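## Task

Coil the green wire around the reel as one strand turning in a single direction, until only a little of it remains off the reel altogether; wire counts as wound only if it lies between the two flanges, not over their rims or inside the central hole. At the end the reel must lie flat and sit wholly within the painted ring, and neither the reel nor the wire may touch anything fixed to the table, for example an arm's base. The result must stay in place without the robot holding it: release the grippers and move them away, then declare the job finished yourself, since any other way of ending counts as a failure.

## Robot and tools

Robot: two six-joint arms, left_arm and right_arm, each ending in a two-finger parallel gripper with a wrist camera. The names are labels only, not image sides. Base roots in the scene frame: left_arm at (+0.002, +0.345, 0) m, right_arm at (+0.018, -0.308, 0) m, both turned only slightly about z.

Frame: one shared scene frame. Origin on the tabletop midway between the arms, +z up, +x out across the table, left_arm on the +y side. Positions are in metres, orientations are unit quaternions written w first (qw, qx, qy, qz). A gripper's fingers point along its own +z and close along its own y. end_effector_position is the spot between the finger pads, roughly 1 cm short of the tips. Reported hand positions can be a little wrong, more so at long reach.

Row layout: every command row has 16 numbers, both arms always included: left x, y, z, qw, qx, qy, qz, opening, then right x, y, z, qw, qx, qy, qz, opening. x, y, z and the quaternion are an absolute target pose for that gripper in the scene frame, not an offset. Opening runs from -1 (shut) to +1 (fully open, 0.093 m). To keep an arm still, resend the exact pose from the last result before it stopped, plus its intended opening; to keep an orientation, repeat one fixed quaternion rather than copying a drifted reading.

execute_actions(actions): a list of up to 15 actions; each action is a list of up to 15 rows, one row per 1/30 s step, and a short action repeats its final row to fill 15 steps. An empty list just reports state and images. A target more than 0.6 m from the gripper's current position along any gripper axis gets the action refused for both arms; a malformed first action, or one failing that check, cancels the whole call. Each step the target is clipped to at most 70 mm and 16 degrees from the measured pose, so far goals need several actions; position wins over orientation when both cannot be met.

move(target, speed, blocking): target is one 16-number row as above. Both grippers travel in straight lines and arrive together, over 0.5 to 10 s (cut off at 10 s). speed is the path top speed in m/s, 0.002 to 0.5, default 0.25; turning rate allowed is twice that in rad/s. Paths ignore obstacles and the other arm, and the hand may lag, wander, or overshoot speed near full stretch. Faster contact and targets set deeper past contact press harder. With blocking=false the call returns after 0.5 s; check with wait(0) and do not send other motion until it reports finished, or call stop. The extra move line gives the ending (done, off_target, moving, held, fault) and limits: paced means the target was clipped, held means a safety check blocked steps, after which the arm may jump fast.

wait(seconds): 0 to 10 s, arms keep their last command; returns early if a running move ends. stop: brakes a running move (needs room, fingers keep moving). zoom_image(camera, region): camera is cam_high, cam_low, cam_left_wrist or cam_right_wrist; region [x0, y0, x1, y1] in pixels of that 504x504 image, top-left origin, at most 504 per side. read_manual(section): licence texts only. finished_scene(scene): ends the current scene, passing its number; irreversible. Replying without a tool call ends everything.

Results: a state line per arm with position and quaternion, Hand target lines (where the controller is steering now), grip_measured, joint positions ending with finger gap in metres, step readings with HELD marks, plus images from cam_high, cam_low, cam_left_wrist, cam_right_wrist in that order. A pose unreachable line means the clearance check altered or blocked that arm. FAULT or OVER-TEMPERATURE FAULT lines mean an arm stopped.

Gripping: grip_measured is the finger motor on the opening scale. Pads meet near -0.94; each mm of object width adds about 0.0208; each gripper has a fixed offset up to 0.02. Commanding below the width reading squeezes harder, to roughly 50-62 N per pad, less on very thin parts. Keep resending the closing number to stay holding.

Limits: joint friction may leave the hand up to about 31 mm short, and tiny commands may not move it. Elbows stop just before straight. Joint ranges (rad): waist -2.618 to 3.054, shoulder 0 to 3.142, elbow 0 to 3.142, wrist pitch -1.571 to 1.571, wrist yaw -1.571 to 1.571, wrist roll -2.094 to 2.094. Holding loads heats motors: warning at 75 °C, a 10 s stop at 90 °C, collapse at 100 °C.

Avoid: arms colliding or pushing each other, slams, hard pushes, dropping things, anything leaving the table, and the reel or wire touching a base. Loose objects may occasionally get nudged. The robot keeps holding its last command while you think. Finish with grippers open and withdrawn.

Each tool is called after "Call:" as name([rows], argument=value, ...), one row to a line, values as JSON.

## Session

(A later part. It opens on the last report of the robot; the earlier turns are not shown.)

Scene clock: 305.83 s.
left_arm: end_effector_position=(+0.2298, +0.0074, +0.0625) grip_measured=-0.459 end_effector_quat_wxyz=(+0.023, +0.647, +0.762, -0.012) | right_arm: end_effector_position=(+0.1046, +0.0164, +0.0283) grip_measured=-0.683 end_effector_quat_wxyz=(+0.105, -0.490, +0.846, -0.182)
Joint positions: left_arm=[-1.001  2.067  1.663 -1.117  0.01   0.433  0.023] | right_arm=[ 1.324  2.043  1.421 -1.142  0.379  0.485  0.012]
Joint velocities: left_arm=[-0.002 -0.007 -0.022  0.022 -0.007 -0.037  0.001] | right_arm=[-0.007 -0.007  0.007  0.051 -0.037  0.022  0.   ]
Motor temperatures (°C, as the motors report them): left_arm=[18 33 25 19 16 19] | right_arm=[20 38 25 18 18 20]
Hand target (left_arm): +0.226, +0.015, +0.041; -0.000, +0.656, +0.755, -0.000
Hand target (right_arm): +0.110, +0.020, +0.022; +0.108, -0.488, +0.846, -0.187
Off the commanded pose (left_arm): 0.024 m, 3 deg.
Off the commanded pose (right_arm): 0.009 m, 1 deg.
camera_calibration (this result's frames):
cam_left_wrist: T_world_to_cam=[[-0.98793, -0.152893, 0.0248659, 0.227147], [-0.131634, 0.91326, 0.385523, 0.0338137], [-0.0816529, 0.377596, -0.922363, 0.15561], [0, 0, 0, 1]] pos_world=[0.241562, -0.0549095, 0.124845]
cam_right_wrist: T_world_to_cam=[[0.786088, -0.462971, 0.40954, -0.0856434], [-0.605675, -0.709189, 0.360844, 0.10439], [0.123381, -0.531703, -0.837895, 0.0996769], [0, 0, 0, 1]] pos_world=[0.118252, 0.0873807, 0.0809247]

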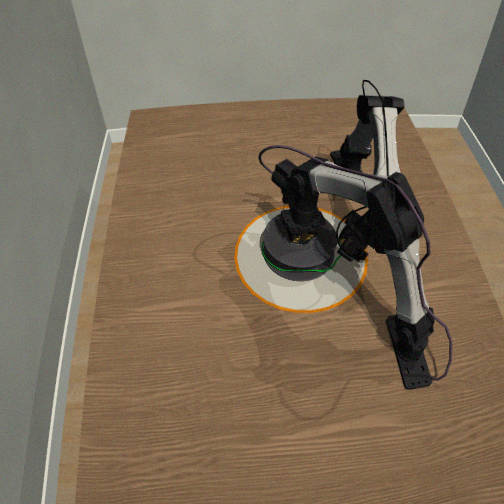

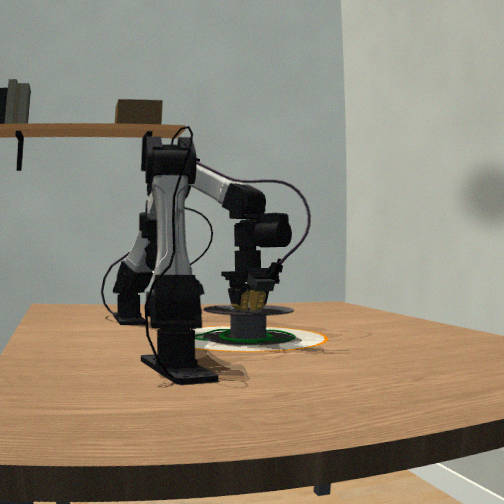

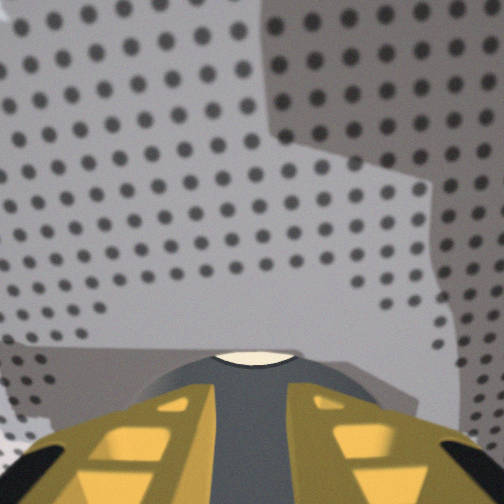

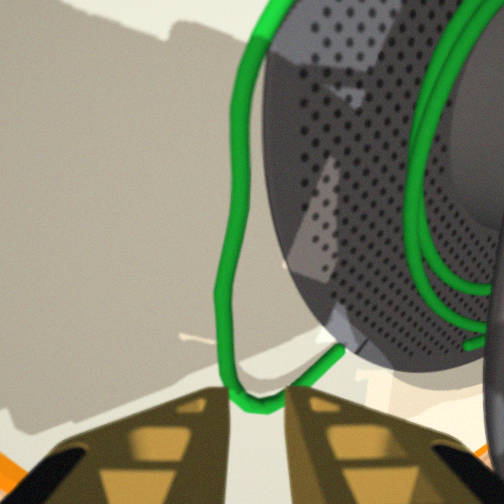

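Call:
move(target=[0.226,0.014,0.04,0,0.656,0.755,0,0.1, 0.108,0.019,0.022,0.0653,-0.4957,0.8586,-0.113,-0.62], speed=0.05)

Call:
move(target=[0.226,0.014,0.04,0,0.656,0.755,0,0.1, 0.108,0.019,0.0,0.0653,-0.4957,0.8586,-0.113,-0.62], speed=0.03)

Scene clock: 310.63 s.
left_arm: end_effector_position=(+0.2298, +0.0074, +0.0625) grip_measured=-0.459 end_effector_quat_wxyz=(+0.023, +0.646, +0.763, -0.012) | right_arm: end_effector_position=(+0.1035, +0.0219, +0.0242) grip_measured=-0.623 end_effector_quat_wxyz=(+0.066, -0.500, +0.856, -0.117)
Joint positions: left_arm=[-1.001  2.067  1.663 -1.117  0.01   0.433  0.023] | right_arm=[ 1.266  1.997  1.376 -1.056  0.247  0.395  0.015]
Joint velocities: left_arm=[-0.002  0.022  0.012 -0.081  0.037 -0.066 -0.001] | right_arm=[ 0.007 -0.017 -0.002  0.051  0.051 -0.007 -0.   ]
Motor temperatures (°C, as the motors report them): left_arm=[18 33 25 19 16 19] | right_arm=[20 39 25 18 18 20]
Hand target (left_arm): +0.226, +0.015, +0.041; -0.000, +0.656, +0.755, -0.000
Hand target (right_arm): +0.107, +0.019, +0.022; +0.065, -0.496, +0.859, -0.112
Off the commanded pose (left_arm): 0.024 m, 3 deg.
Off the commanded pose (right_arm): 0.006 m, 1 deg.
move: off_target (left_arm)
camera_calibration (this result's frames):
cam_left_wrist: T_world_to_cam=[[-0.987871, -0.153269, 0.0248849, 0.227135], [-0.131975, 0.913213, 0.385518, 0.0338927], [-0.0818134, 0.377558, -0.922365, 0.155648], [0, 0, 0, 1]] pos_world=[0.241587, -0.0549045, 0.124845]
cam_right_wrist: T_world_to_cam=[[0.835328, -0.48204, 0.264318, -0.0817446], [-0.54966, -0.741102, 0.385541, 0.103399], [0.0100407, -0.467338, -0.884021, 0.110741], [0, 0, 0, 1]] pos_world=[0.124006, 0.0889788, 0.0796393]

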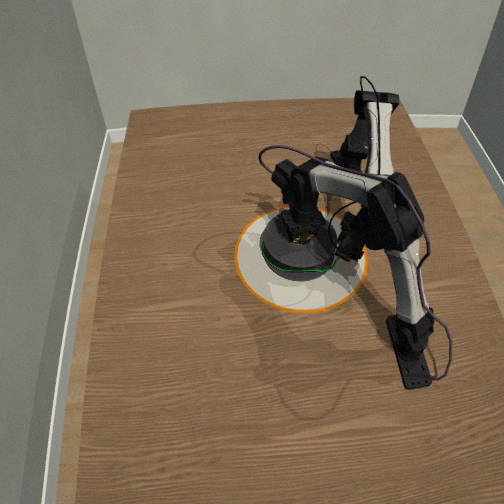

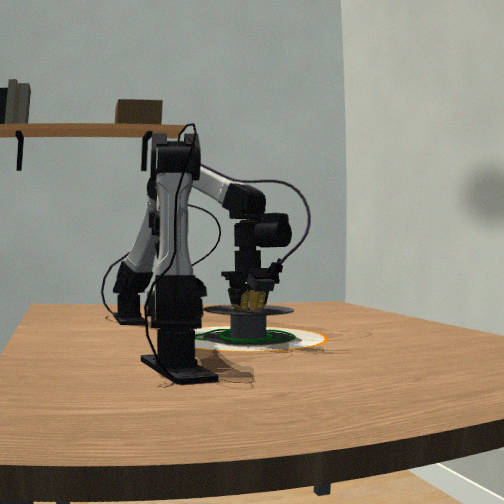

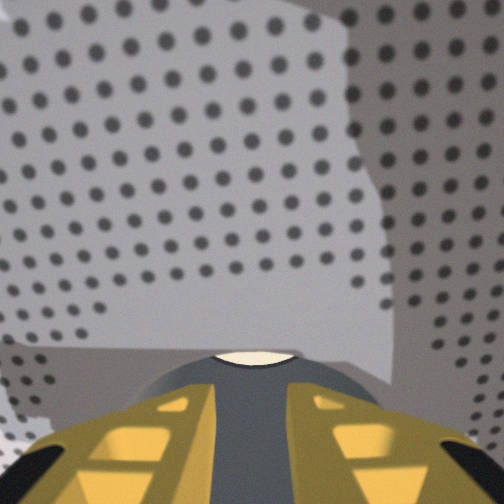

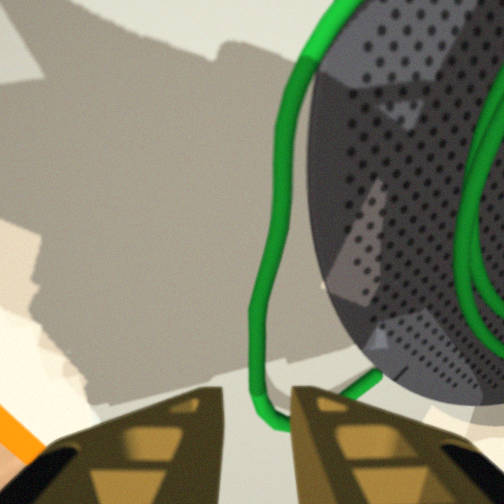

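Scene clock: 311.80 s.
left_arm: end_effector_position=(+0.2298, +0.0074, +0.0625) grip_measured=-0.459 end_effector_quat_wxyz=(+0.023, +0.647, +0.762, -0.012) | right_arm: end_effector_position=(+0.1046, +0.0241, +0.0130) grip_measured=-0.623 end_effector_quat_wxyz=(+0.075, -0.498, +0.858, -0.105)
Joint positions: left_arm=[-1.001  2.067  1.663 -1.117  0.01   0.433  0.023] | right_arm=[ 1.264  1.997  1.331 -0.981  0.247  0.394  0.015]
Joint velocities: left_arm=[-0.007  0.007  0.002 -0.007 -0.022  0.007 -0.   ] | right_arm=[ 0.012  0.012 -0.007 -0.007  0.007 -0.022  0.001]
Motor temperatures (°C, as the motors report them): left_arm=[18 33 25 19 16 19] | right_arm=[20 39 25 18 18 20]
Hand target (left_arm): +0.226, +0.015, +0.041; -0.000, +0.656, +0.755, -0.000
Hand target (right_arm): +0.108, +0.018, +0.001; +0.065, -0.496, +0.859, -0.113
Off the commanded pose (left_arm): 0.024 m, 3 deg.
Off the commanded pose (right_arm): 0.014 m, 1 deg.
move: off_target (left_arm, right_arm)
camera_calibration (this result's frames):
cam_left_wrist: T_world_to_cam=[[-0.98793, -0.152893, 0.0248659, 0.227147], [-0.131634, 0.91326, 0.385523, 0.0338137], [-0.0816529, 0.377596, -0.922363, 0.15561], [0, 0, 0, 1]] pos_world=[0.241562, -0.0549095, 0.124845]
cam_right_wrist: T_world_to_cam=[[0.833593, -0.490827, 0.253399, -0.078086], [-0.552233, -0.751063, 0.361862, 0.110767], [0.0127073, -0.441581, -0.897132, 0.10117], [0, 0, 0, 1]] pos_world=[0.124975, 0.0895407, 0.0704673]

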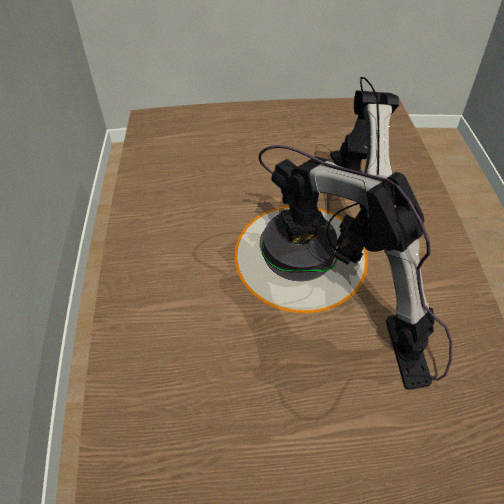

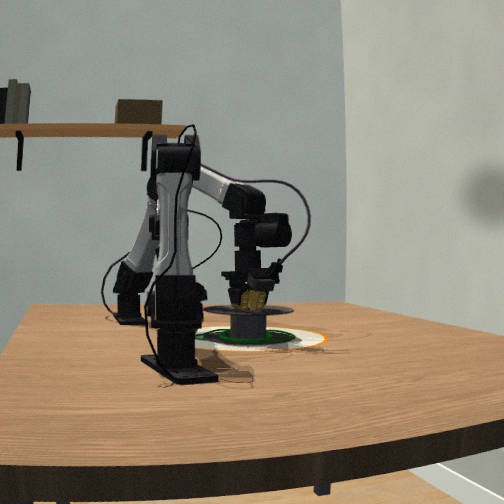

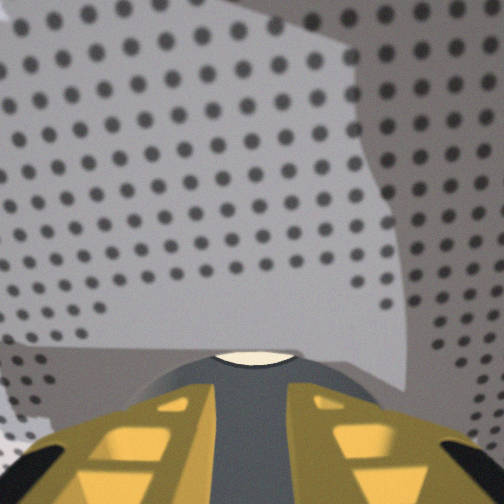

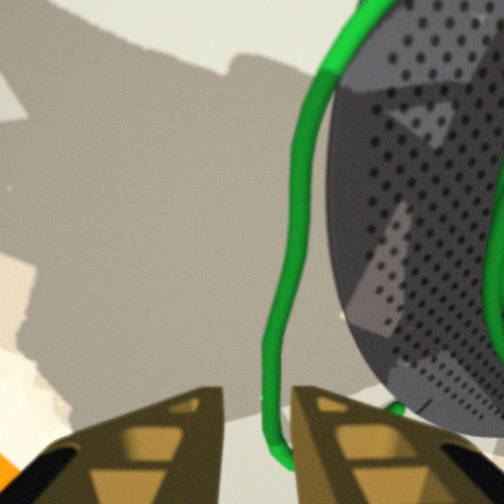

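Call:
execute_actions([
  [[0.226,0.014,0.04,0,0.656,0.755,0,0.1, 0.108,0.019,-0.005,0.0653,-0.4957,0.8586,-0.113,-0.7]],
  [[0.226,0.014,0.04,0,0.656,0.755,0,0.1, 0.108,0.019,-0.008,0.0653,-0.4957,0.8586,-0.113,-0.78]],
  [[0.226,0.014,0.04,0,0.656,0.755,0,0.1, 0.108,0.019,-0.008,0.0653,-0.4957,0.8586,-0.113,-0.86]],
  [[0.226,0.014,0.04,0,0.656,0.755,0,0.1, 0.108,0.019,-0.008,0.0653,-0.4957,0.8586,-0.113,-1]],
  [[0.226,0.014,0.04,0,0.656,0.755,0,0.1, 0.108,0.019,-0.008,0.0653,-0.4957,0.8586,-0.113,-1]],
])

Scene clock: 315.90 s.
left_arm: end_effector_position=(+0.2298, +0.0074, +0.0625) grip_measured=-0.459 end_effector_quat_wxyz=(+0.023, +0.647, +0.762, -0.012) | right_arm: end_effector_position=(+0.1063, +0.0270, +0.0069) grip_measured=-0.992 end_effector_quat_wxyz=(+0.078, -0.496, +0.859, -0.101)
Joint positions: left_arm=[-1.001  2.067  1.663 -1.117  0.01   0.433  0.023] | right_arm=[ 1.26   2.008  1.321 -0.948  0.247  0.393  0.   ]
Joint velocities: left_arm=[ 0.037 -0.002 -0.022  0.007  0.022 -0.022 -0.001] | right_arm=[-0.002 -0.007  0.002 -0.022 -0.037 -0.022  0.   ]
Motor temperatures (°C, as the motors report them): left_arm=[18 33 25 19 16 19] | right_arm=[20 39 25 18 18 20]
Hand target (left_arm): +0.226, +0.015, +0.041; -0.000, +0.656, +0.755, -0.000
Hand target (right_arm): +0.108, +0.018, -0.007; +0.065, -0.496, +0.859, -0.113
Off the commanded pose (left_arm): 0.024 m, 3 deg.
Off the commanded pose (right_arm): 0.017 m, 2 deg.
Step readings (end_effector_position; steps 1 to 15: 1st action; 16 to 30: 2nd action; 31 to 45: 3rd action; 46 to 60: 4th action; 61 to 75: 5th action):
0: left_arm (+0.2298, +0.0074, +0.0625) | right_arm (+0.1046, +0.0242, +0.0129)
1: left_arm (+0.2298, +0.0074, +0.0625) | right_arm (+0.1046, +0.0244, +0.0126)
2: left_arm (+0.2298, +0.0074, +0.0625) | right_arm (+0.1048, +0.0248, +0.0120)
4: left_arm (+0.2298, +0.0074, +0.0625) | right_arm (+0.1055, +0.0246, +0.0098)
8: left_arm (+0.2298, +0.0074, +0.0625) | right_arm (+0.1059, +0.0242, +0.0071)
15: left_arm (+0.2298, +0.0074, +0.0625) | right_arm (+0.1059, +0.0242, +0.0071)
16: left_arm (+0.2298, +0.0074, +0.0625) | right_arm (+0.1060, +0.0245, +0.0071)
17: left_arm (+0.2298, +0.0074, +0.0625) | right_arm (+0.1060, +0.0251, +0.0071)
19: left_arm (+0.2298, +0.0074, +0.0625) | right_arm (+0.1062, +0.0260, +0.0070)
23: left_arm (+0.2298, +0.0074, +0.0625) | right_arm (+0.1063, +0.0267, +0.0070)
30: left_arm (+0.2298, +0.0074, +0.0625) | right_arm (+0.1063, +0.0268, +0.0069)
31: left_arm (+0.2298, +0.0074, +0.0625) | right_arm (+0.1063, +0.0268, +0.0069)
32: left_arm (+0.2298, +0.0074, +0.0625) | right_arm (+0.1063, +0.0269, +0.0069)
34: left_arm (+0.2298, +0.0074, +0.0625) | right_arm (+0.1063, +0.0270, +0.0069)
38: left_arm (+0.2298, +0.0074, +0.0625) | right_arm (+0.1063, +0.0270, +0.0069)
45: left_arm (+0.2298, +0.0074, +0.0625) | right_arm (+0.1063, +0.0270, +0.0069)
46: left_arm (+0.2298, +0.0074, +0.0625) | right_arm (+0.1063, +0.0270, +0.0069)
47: left_arm (+0.2298, +0.0074, +0.0625) | right_arm (+0.1063, +0.0270, +0.0069)
49: left_arm (+0.2298, +0.0074, +0.0625) | right_arm (+0.1063, +0.0270, +0.0069)
53: left_arm (+0.2298, +0.0074, +0.0625) | right_arm (+0.1063, +0.0270, +0.0069)
60: left_arm (+0.2298, +0.0074, +0.0625) | right_arm (+0.1063, +0.0270, +0.0069)
61: left_arm (+0.2298, +0.0074, +0.0625) | right_arm (+0.1063, +0.0270, +0.0069)
62: left_arm (+0.2298, +0.0074, +0.0625) | right_arm (+0.1063, +0.0270, +0.0069)
64: left_arm (+0.2298, +0.0074, +0.0625) | right_arm (+0.1063, +0.0270, +0.0069)
68: left_arm (+0.2298, +0.0074, +0.0625) | right_arm (+0.1063, +0.0270, +0.0069)
75: end_effector_position above
camera_calibration (this result's frames):
cam_left_wrist: T_world_to_cam=[[-0.98793, -0.152893, 0.0248659, 0.227147], [-0.131634, 0.91326, 0.385523, 0.0338137], [-0.0816529, 0.377596, -0.922363, 0.15561], [0, 0, 0, 1]] pos_world=[0.241562, -0.0549095, 0.124845]
cam_right_wrist: T_world_to_cam=[[0.831872, -0.496053, 0.248839, -0.0761937], [-0.554818, -0.753786, 0.352113, 0.116505], [0.0129051, -0.430973, -0.902272, 0.0966872], [0, 0, 0, 1]] pos_world=[0.126775, 0.0916933, 0.0651754]

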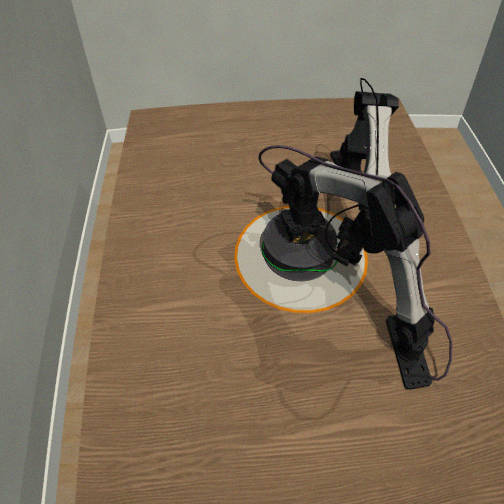

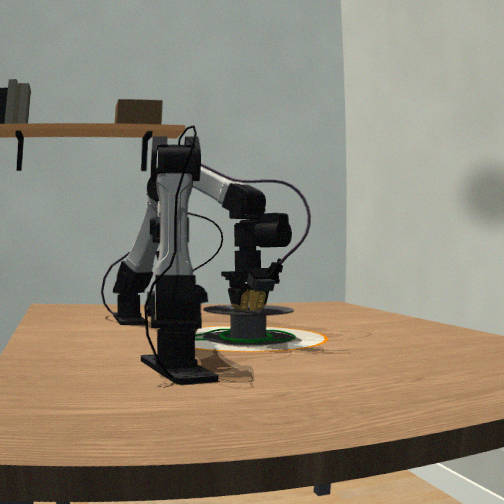

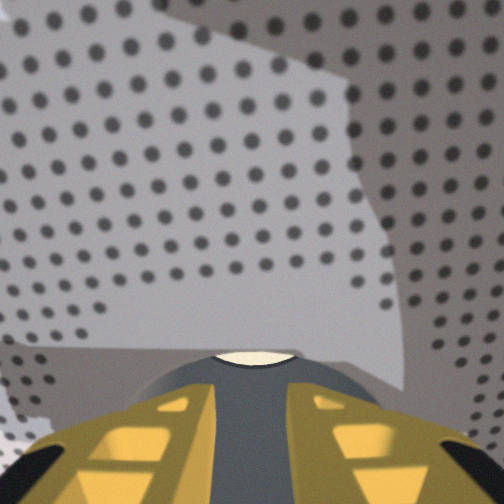

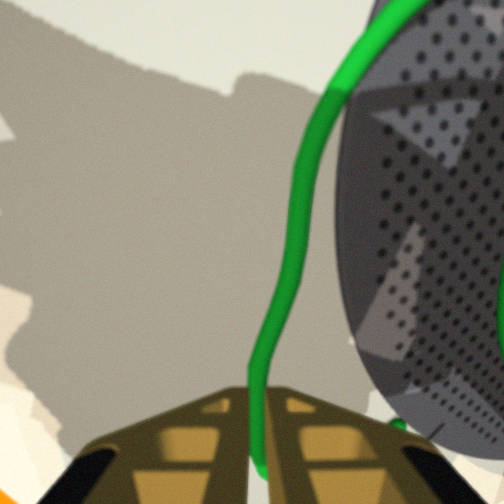

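Call:
move(target=[0.226,0.014,0.04,0,0.656,0.755,0,0.1, 0.096,0.025,0.034,0.0653,-0.4957,0.8586,-0.113,-1], speed=0.04)

Scene clock: 317.33 s.
left_arm: end_effector_position=(+0.2298, +0.0074, +0.0625) grip_measured=-0.459 end_effector_quat_wxyz=(+0.023, +0.646, +0.763, -0.012) | right_arm: end_effector_position=(+0.1003, +0.0203, +0.0241) grip_measured=-0.992 end_effector_quat_wxyz=(+0.061, -0.495, +0.858, -0.124)
Joint positions: left_arm=[-1.001  2.067  1.663 -1.117  0.01   0.433  0.023] | right_arm=[ 1.275  2.008  1.389 -1.08   0.247  0.418  0.   ]
Joint velocities: left_arm=[ 0.012  0.017 -0.017  0.007  0.081 -0.007 -0.   ] | right_arm=[-0.007 -0.012 -0.007  0.037 -0.007 -0.022  0.   ]
Motor temperatures (°C, as the motors report them): left_arm=[18 33 25 19 16 19] | right_arm=[20 39 25 18 18 20]
Hand target (left_arm): +0.226, +0.015, +0.041; -0.000, +0.656, +0.755, -0.000
Hand target (right_arm): +0.096, +0.025, +0.034; +0.065, -0.496, +0.859, -0.113
Off the commanded pose (left_arm): 0.024 m, 3 deg.
Off the commanded pose (right_arm): 0.012 m, 1 deg.
move: off_target (left_arm, right_arm)
camera_calibration (this result's frames):
cam_left_wrist: T_world_to_cam=[[-0.987871, -0.153269, 0.0248849, 0.227135], [-0.131975, 0.913213, 0.385518, 0.0338927], [-0.0818134, 0.377558, -0.922365, 0.155648], [0, 0, 0, 1]] pos_world=[0.241587, -0.0549045, 0.124845]
cam_right_wrist: T_world_to_cam=[[0.828552, -0.48902, 0.272693, -0.0792241], [-0.559897, -0.727178, 0.397149, 0.100945], [0.00408286, -0.481738, -0.876306, 0.110695], [0, 0, 0, 1]] pos_world=[0.121708, 0.0879889, 0.0785158]

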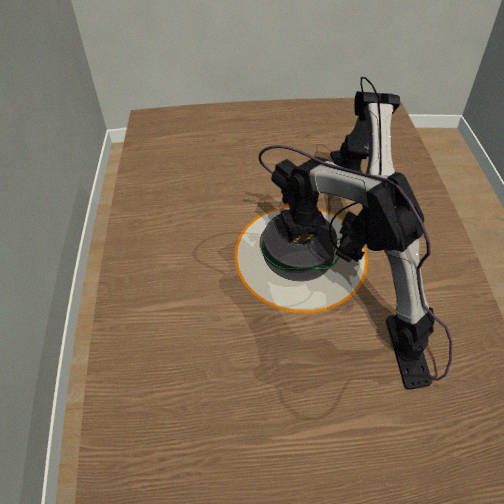

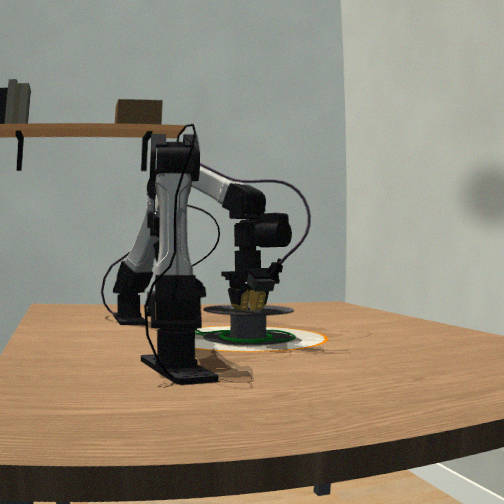

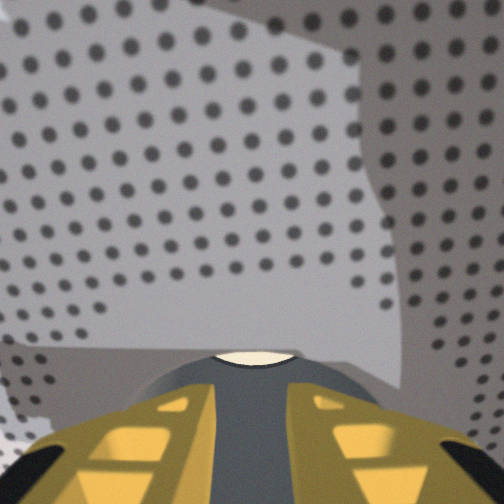

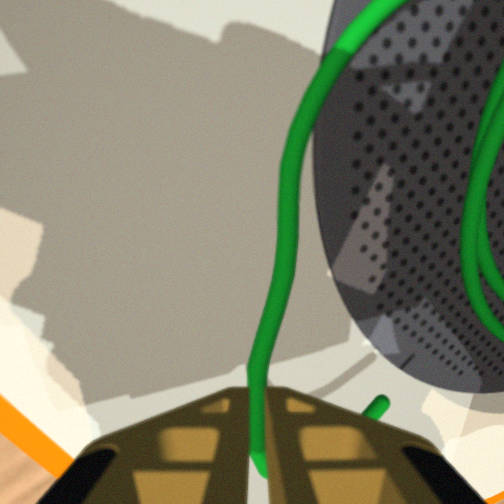

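Call:
move(target=[0.226,0.014,0.04,0,0.656,0.755,0,0.1, 0.088,0.026,0.036,0.02,-0.30,0.953,-0.04,-1], speed=0.1)

Call:
move(target=[0.226,0.014,0.04,0,0.996,0.087,0,0.1, 0.088,0.026,0.036,0.02,-0.30,0.953,-0.04,-1], speed=0.25)

Scene clock: 321.43 s.
left_arm: end_effector_position=(+0.2298, +0.0074, +0.0625) grip_measured=-0.459 end_effector_quat_wxyz=(+0.023, +0.647, +0.762, -0.012) | right_arm: end_effector_position=(+0.0870, +0.0289, +0.0358) grip_measured=-0.992 end_effector_quat_wxyz=(+0.024, -0.309, +0.950, -0.046)
Joint positions: left_arm=[-1.001  2.067  1.663 -1.117  0.01   0.433  0.023] | right_arm=[ 1.238  1.956  1.389 -1.064  0.085  0.785  0.   ]
Joint velocities: left_arm=[-0.002 -0.007  0.002 -0.037 -0.066  0.007 -0.   ] | right_arm=[ 0.002  0.012  0.007  0.037 -0.037 -0.037  0.   ]
Motor temperatures (°C, as the motors report them): left_arm=[18 33 25 19 16 19] | right_arm=[20 40 25 18 18 20]
Hand target (left_arm): +0.226, +0.015, +0.041; -0.000, +0.656, +0.755, -0.000
Hand target (right_arm): +0.088, +0.026, +0.036; +0.020, -0.300, +0.953, -0.039
Off the commanded pose (left_arm): 0.024 m, 3 deg.
Off the commanded pose (right_arm): 0.003 m, 1 deg.
move: off_target (left_arm)
camera_calibration (this result's frames):
cam_left_wrist: T_world_to_cam=[[-0.98793, -0.152893, 0.0248659, 0.227147], [-0.131634, 0.91326, 0.385523, 0.0338137], [-0.0816529, 0.377596, -0.922363, 0.15561], [0, 0, 0, 1]] pos_world=[0.241562, -0.0549095, 0.124845]
cam_right_wrist: T_world_to_cam=[[0.576414, -0.81085, 0.101343, -0.0298219], [-0.775667, -0.503906, 0.380025, 0.108029], [-0.257076, -0.29766, -0.919408, 0.143991], [0, 0, 0, 1]] pos_world=[0.138001, 0.0731159, 0.0943554]

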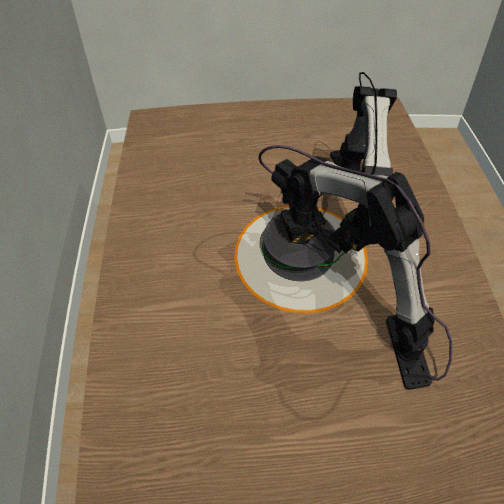

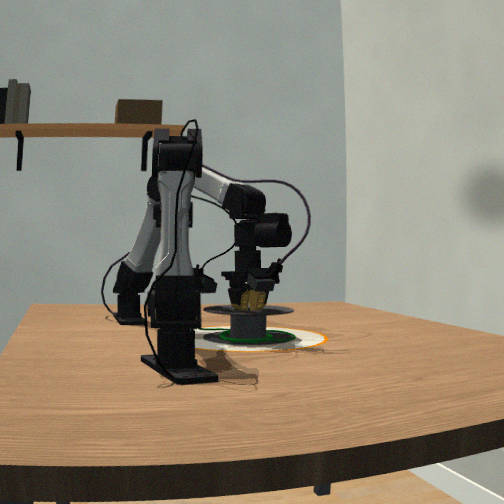

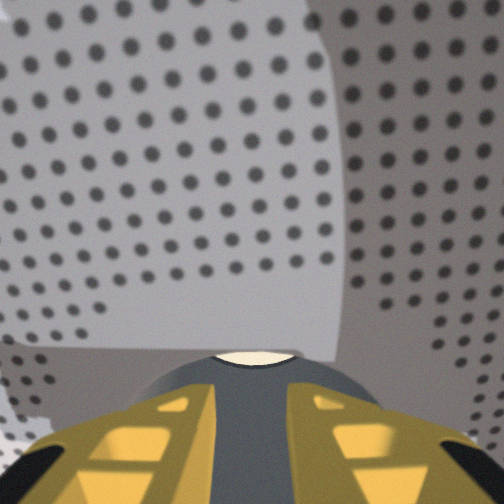

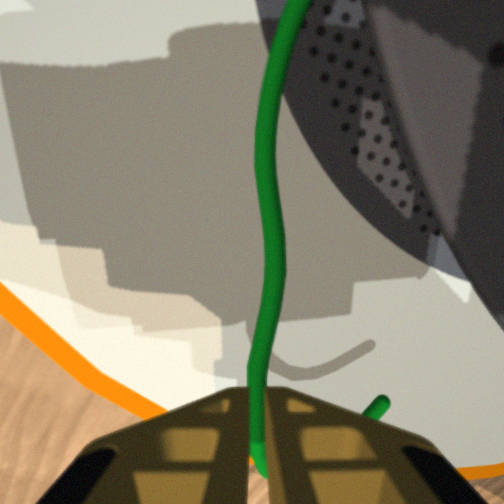

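Scene clock: 325.10 s.
left_arm: end_effector_position=(+0.2282, +0.0068, +0.0625) grip_measured=-0.432 end_effector_quat_wxyz=(+0.026, +0.994, +0.105, +0.003) | right_arm: end_effector_position=(+0.0870, +0.0289, +0.0358) grip_measured=-0.992 end_effector_quat_wxyz=(+0.024, -0.308, +0.950, -0.046)
Joint positions: left_arm=[-1.001  2.067  1.663 -1.118  0.02   1.958  0.024] | right_arm=[ 1.238  1.956  1.389 -1.064  0.085  0.787  0.   ]
Joint velocities: left_arm=[ 0.017 -0.012  0.007 -0.051  0.022  0.022 -0.   ] | right_arm=[ 0.002 -0.012 -0.007  0.066  0.051 -0.022  0.   ]
Motor temperatures (°C, as the motors report them): left_arm=[18 33 25 19 16 19] | right_arm=[20 40 25 18 18 20]
Hand target (left_arm): +0.226, +0.015, +0.041; -0.000, +0.996, +0.087, -0.001
Hand target (right_arm): +0.088, +0.026, +0.036; +0.020, -0.300, +0.953, -0.040
Off the commanded pose (left_arm): 0.024 m, 4 deg.
Off the commanded pose (right_arm): 0.003 m, 1 deg.
move: off_target (left_arm)
camera_calibration (this result's frames):
cam_left_wrist: T_world_to_cam=[[-0.199906, 0.979697, -0.015243, 0.0405155], [0.882574, 0.186801, 0.431473, -0.195178], [0.42556, 0.0728009, -0.901997, 0.0407889], [0, 0, 0, 1]] pos_world=[0.163001, -0.0062027, 0.121623]
cam_right_wrist: T_world_to_cam=[[0.574238, -0.812398, 0.101295, -0.0295862], [-0.777077, -0.501919, 0.379774, 0.108103], [-0.257686, -0.296795, -0.919517, 0.144023], [0, 0, 0, 1]] pos_world=[0.138107, 0.0729687, 0.0943741]

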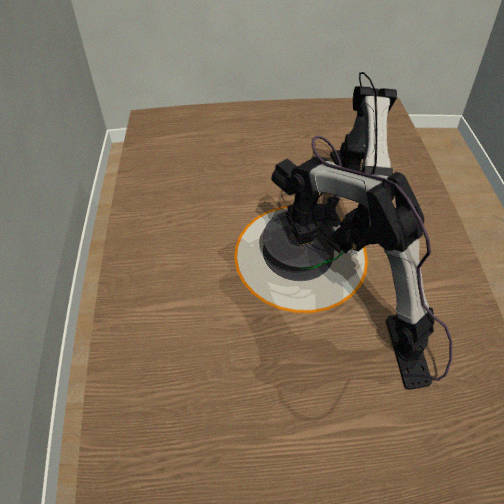

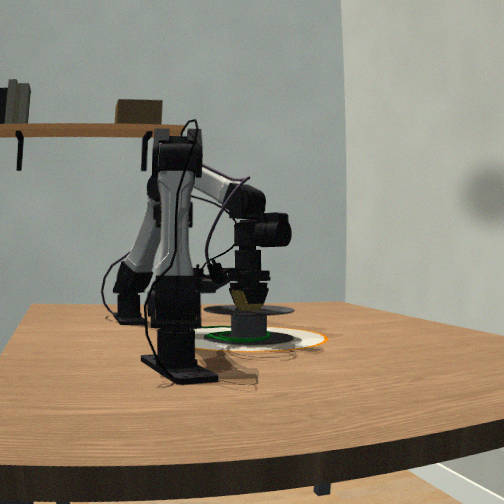

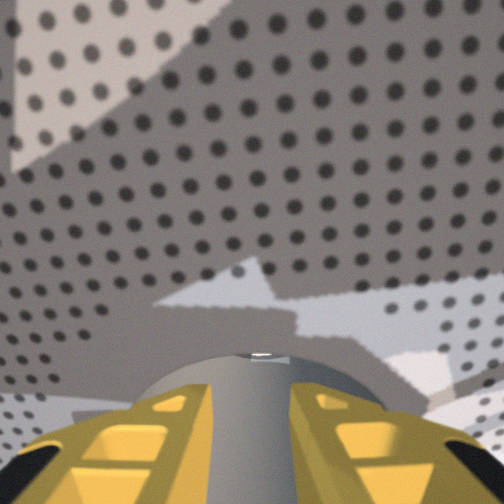

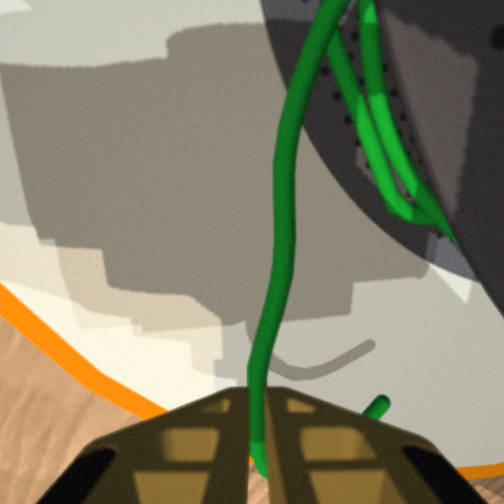

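Call:
zoom_image(camera="cam_low", region=[170,290,340,365])

Call:
move(target=[0.229,0.012,0.048,0,0.996,0.087,0,-1, 0.088,0.026,0.036,0.02,-0.30,0.953,-0.04,-1], speed=0.1)

Call:
move(target=[0.229,0.012,0.048,0,0.276,0.961,0,-1, 0.088,0.026,0.036,0.02,-0.30,0.953,-0.04,-1], speed=0.4)

Call:
move(target=[0.228,0.013,0.04,0,0.276,0.961,0,0.1, 0.088,0.026,0.036,0.02,-0.30,0.953,-0.04,-1], speed=0.1)

Region (170, 290, 340, 365) of cam_low's 504x504 image, scaled by 2.965, with more detail than that image has; it fills the top 222 rows of this view, and the rest is white.

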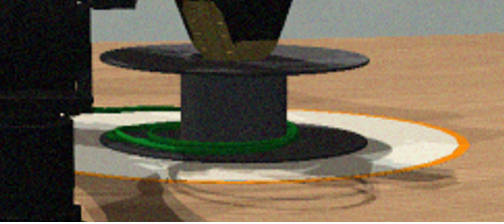

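Scene clock: 326.50 s.
left_arm: end_effector_position=(+0.2285, +0.0078, +0.0581) grip_measured=-0.999 end_effector_quat_wxyz=(+0.020, +0.996, +0.091, +0.002) | right_arm: end_effector_position=(+0.0859, +0.0290, +0.0357) grip_measured=-0.992 end_effector_quat_wxyz=(+0.021, -0.307, +0.950, -0.045)
Joint positions: left_arm=[-1.001  2.078  1.664 -1.119  0.015  1.987  0.   ] | right_arm=[ 1.238  1.956  1.389 -1.064  0.078  0.789  0.   ]
Joint velocities: left_arm=[-0.022  0.002  0.002  0.007 -0.022 -0.007  0.   ] | right_arm=[ 0.002 -0.002 -0.007 -0.051 -0.066 -0.095  0.   ]
Motor temperatures (°C, as the motors report them): left_arm=[18 33 25 19 16 19] | right_arm=[20 41 25 18 18 20]
Hand target (left_arm): +0.229, +0.012, +0.048; +0.000, +0.996, +0.087, +0.000
Hand target (right_arm): +0.088, +0.026, +0.036; +0.020, -0.300, +0.953, -0.040
Off the commanded pose (left_arm): 0.011 m, 2 deg.
Off the commanded pose (right_arm): 0.004 m, 1 deg.
move: off_target (left_arm)
camera_calibration (this result's frames):
cam_left_wrist: T_world_to_cam=[[-0.171671, 0.985151, -0.00239044, 0.0322551], [0.888037, 0.155798, 0.43257, -0.194838], [0.426519, 0.072137, -0.901597, 0.0364299], [0, 0, 0, 1]] pos_world=[0.163023, -0.00404878, 0.117203]
cam_right_wrist: T_world_to_cam=[[0.573324, -0.813626, 0.0965031, -0.0284935], [-0.775504, -0.500875, 0.384341, 0.107015], [-0.264374, -0.295191, -0.918133, 0.144175], [0, 0, 0, 1]] pos_world=[0.137442, 0.0729769, 0.0939913]

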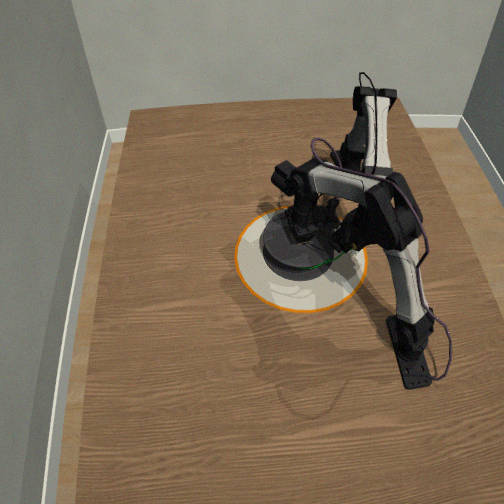

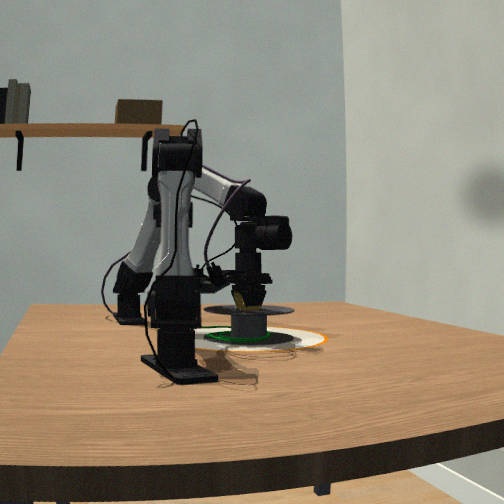

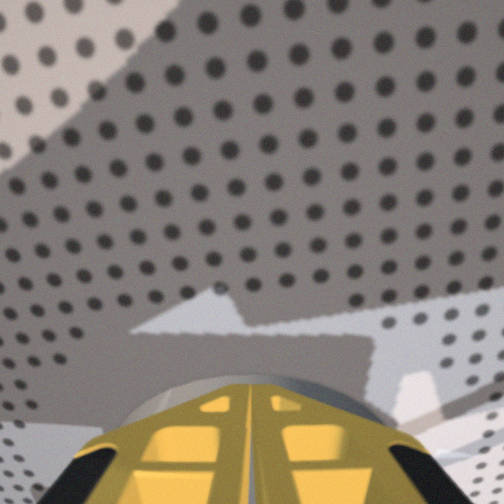

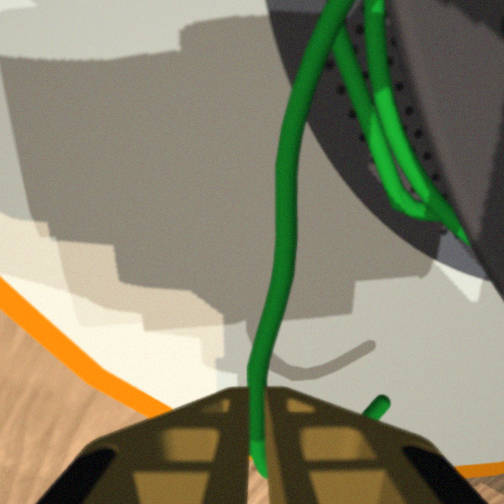

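Scene clock: 330.17 s.
left_arm: end_effector_position=(+0.2301, +0.0078, +0.0582) grip_measured=-0.999 end_effector_quat_wxyz=(+0.013, +0.282, +0.959, -0.016) | right_arm: end_effector_position=(+0.0856, +0.0291, +0.0356) grip_measured=-0.992 end_effector_quat_wxyz=(+0.020, -0.307, +0.951, -0.044)
Joint positions: left_arm=[-1.001  2.078  1.664 -1.115  0.007 -0.401  0.   ] | right_arm=[ 1.238  1.956  1.389 -1.064  0.076  0.789  0.   ]
Joint velocities: left_arm=[-0.017  0.002 -0.017 -0.051  0.022 -0.022  0.   ] | right_arm=[-0.012  0.002  0.007  0.007 -0.051  0.051  0.   ]
Motor temperatures (°C, as the motors report them): left_arm=[18 34 25 19 16 19] | right_arm=[20 41 25 18 18 20]
Hand target (left_arm): +0.229, +0.012, +0.048; +0.000, +0.276, +0.961, +0.000
Hand target (right_arm): +0.088, +0.026, +0.036; +0.020, -0.300, +0.953, -0.040
Off the commanded pose (left_arm): 0.011 m, 2 deg.
Off the commanded pose (right_arm): 0.004 m, 1 deg.
move: off_target (left_arm)
camera_calibration (this result's frames):
cam_left_wrist: T_world_to_cam=[[-0.549241, -0.833526, 0.0597391, 0.12994], [-0.752456, 0.524384, 0.398537, 0.180272], [-0.363517, 0.173941, -0.915205, 0.217529], [0, 0, 0, 1]] pos_world=[0.28609, -0.024061, 0.119476]
cam_right_wrist: T_world_to_cam=[[0.573098, -0.813941, 0.0951747, -0.0281937], [-0.775039, -0.500617, 0.385613, 0.106711], [-0.266221, -0.294758, -0.917739, 0.144214], [0, 0, 0, 1]] pos_world=[0.137256, 0.0729816, 0.0938854]

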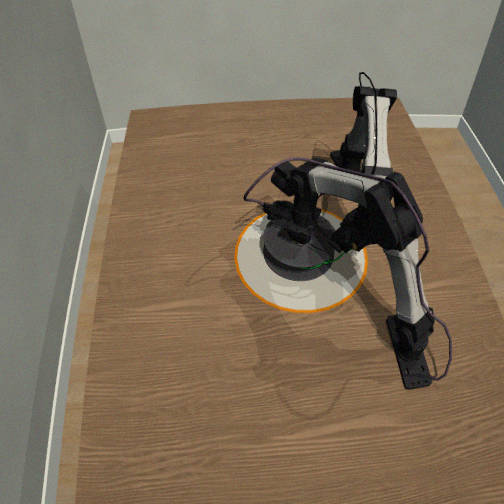

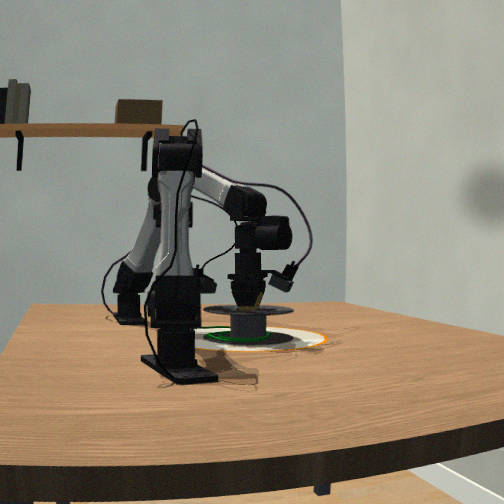

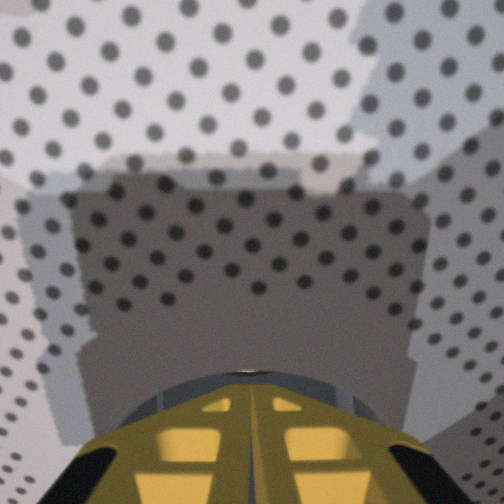

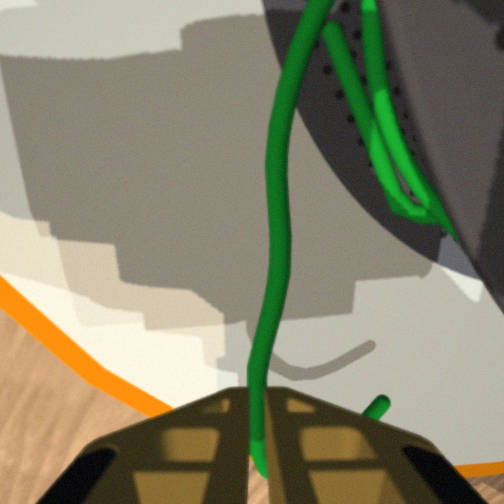

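Scene clock: 330.87 s.
left_arm: end_effector_position=(+0.2300, +0.0077, +0.0604) grip_measured=-0.525 end_effector_quat_wxyz=(+0.015, +0.282, +0.959, -0.017) | right_arm: end_effector_position=(+0.0856, +0.0291, +0.0356) grip_measured=-0.992 end_effector_quat_wxyz=(+0.020, -0.307, +0.951, -0.044)
Joint positions: left_arm=[-1.001  2.073  1.664 -1.116  0.008 -0.402  0.02 ] | right_arm=[ 1.238  1.956  1.389 -1.064  0.076  0.789  0.   ]
Joint velocities: left_arm=[ 0.007 -0.002 -0.012  0.007  0.066 -0.051  0.001] | right_arm=[-0.002 -0.012  0.007  0.022  0.022 -0.037  0.   ]
Motor temperatures (°C, as the motors report them): left_arm=[18 34 25 19 16 19] | right_arm=[20 41 25 18 18 20]
Hand target (left_arm): +0.228, +0.014, +0.041; +0.000, +0.276, +0.961, +0.000
Hand target (right_arm): +0.088, +0.026, +0.036; +0.020, -0.300, +0.953, -0.040
Off the commanded pose (left_arm): 0.021 m, 3 deg.
Off the commanded pose (right_arm): 0.004 m, 1 deg.
move: off_target (left_arm)
camera_calibration (this result's frames):
cam_left_wrist: T_world_to_cam=[[-0.548755, -0.833692, 0.0618596, 0.129498], [-0.753732, 0.525414, 0.394751, 0.179916], [-0.361602, 0.169996, -0.916703, 0.219222], [0, 0, 0, 1]] pos_world=[0.285943, -0.0238363, 0.121929]
cam_right_wrist: T_world_to_cam=[[0.573098, -0.813941, 0.0951747, -0.0281937], [-0.775039, -0.500617, 0.385613, 0.106711], [-0.266221, -0.294758, -0.917739, 0.144214], [0, 0, 0, 1]] pos_world=[0.137256, 0.0729816, 0.0938854]

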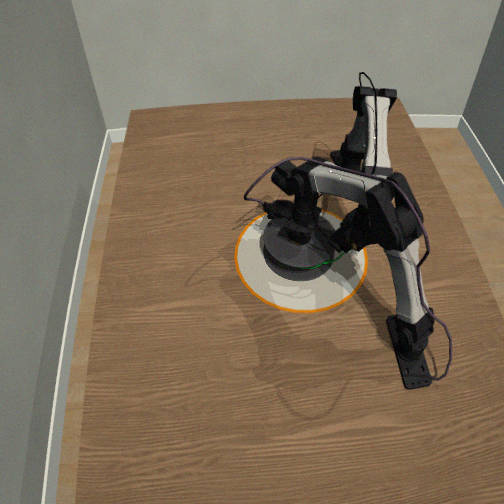

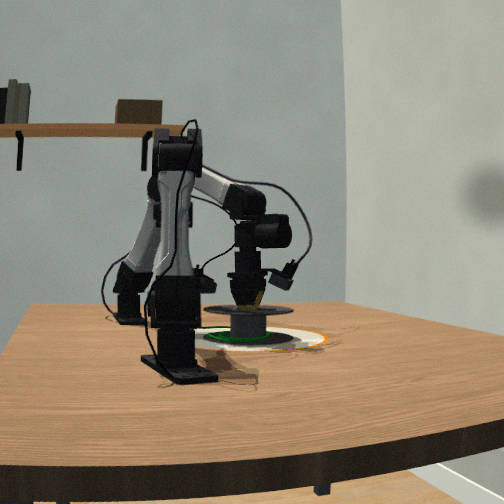

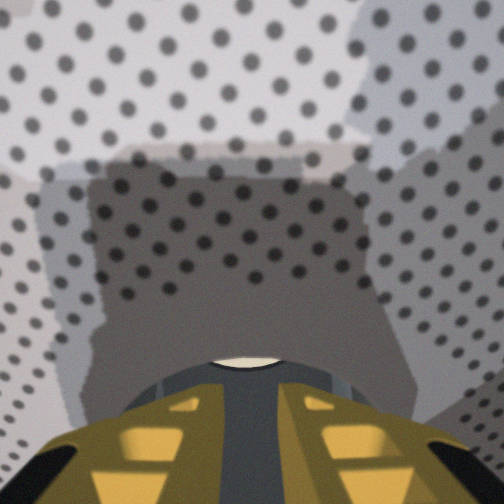

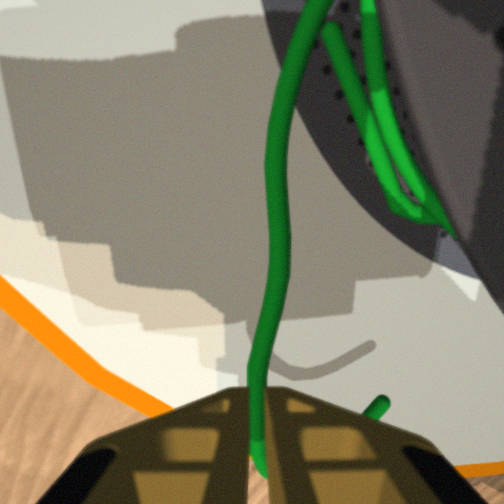

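Call:
move(target=[0.226,0.014,0.04,0,0.985,0.174,0,0.1, 0.088,0.026,0.04,0.02,-0.30,0.953,-0.04,-1], speed=0.25)

Scene clock: 337.27 s.
left_arm: end_effector_position=(+0.2254, +0.0085, +0.0607) grip_measured=-0.500 end_effector_quat_wxyz=(+0.021, +0.980, +0.197, -0.006) | right_arm: end_effector_position=(+0.0897, +0.0283, +0.0358) grip_measured=-0.992 end_effector_quat_wxyz=(+0.025, -0.303, +0.951, -0.047)
Joint positions: left_arm=[-1.001  2.072  1.664 -1.13   0.028  1.772  0.021] | right_arm=[ 1.23   1.956  1.389 -1.064  0.086  0.789  0.   ]
Joint velocities: left_arm=[ 0.012  0.002 -0.002 -0.022  0.007  0.007  0.   ] | right_arm=[ 0.007 -0.002 -0.007  0.022 -0.051 -0.066  0.   ]
Motor temperatures (°C, as the motors report them): left_arm=[18 34 25 19 16 19] | right_arm=[20 42 25 18 18 20]
Hand target (left_arm): +0.226, +0.015, +0.041; -0.001, +0.985, +0.174, -0.001
Hand target (right_arm): +0.088, +0.026, +0.040; +0.020, -0.300, +0.953, -0.040
Off the commanded pose (left_arm): 0.021 m, 4 deg.
Off the commanded pose (right_arm): 0.005 m, 1 deg.
move: off_target (left_arm)
camera_calibration (this result's frames):
cam_left_wrist: T_world_to_cam=[[-0.377142, 0.926155, -0.000436995, 0.0777457], [0.843596, 0.343718, 0.412557, -0.183673], [0.382242, 0.155224, -0.910932, 0.0498839], [0, 0, 0, 1]] pos_world=[0.165199, -0.0166162, 0.12125]
cam_right_wrist: T_world_to_cam=[[0.566693, -0.817551, 0.102318, -0.0307929], [-0.782211, -0.494822, 0.378545, 0.110216], [-0.258851, -0.294553, -0.91991, 0.14463], [0, 0, 0, 1]] pos_world=[0.1411, 0.0719637, 0.0944756]

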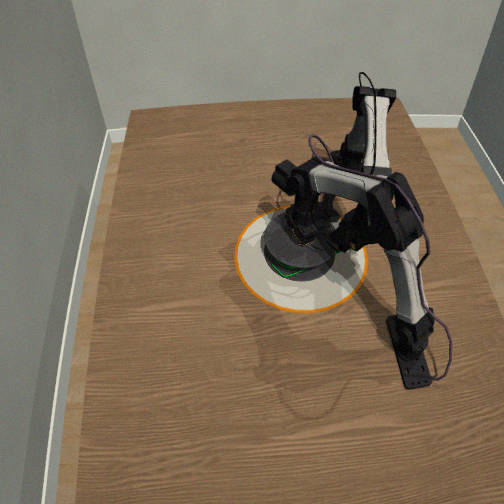

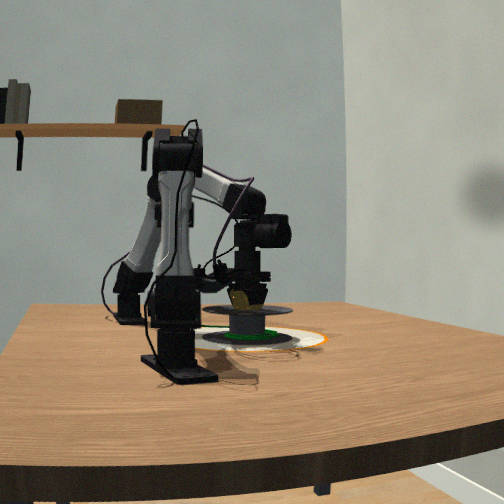

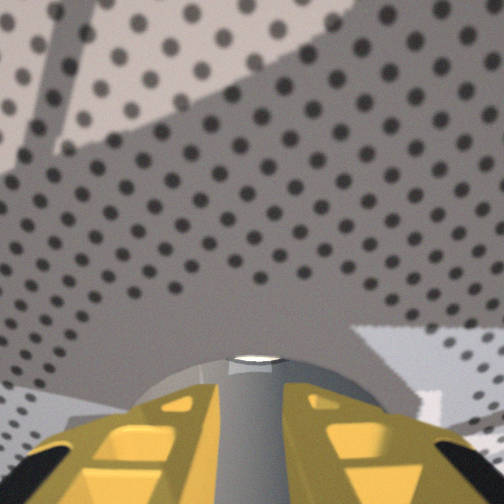

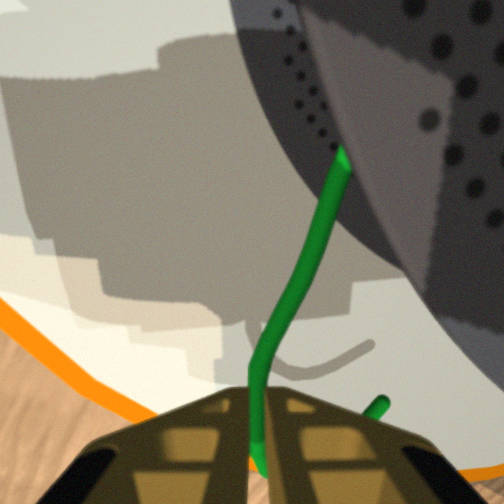

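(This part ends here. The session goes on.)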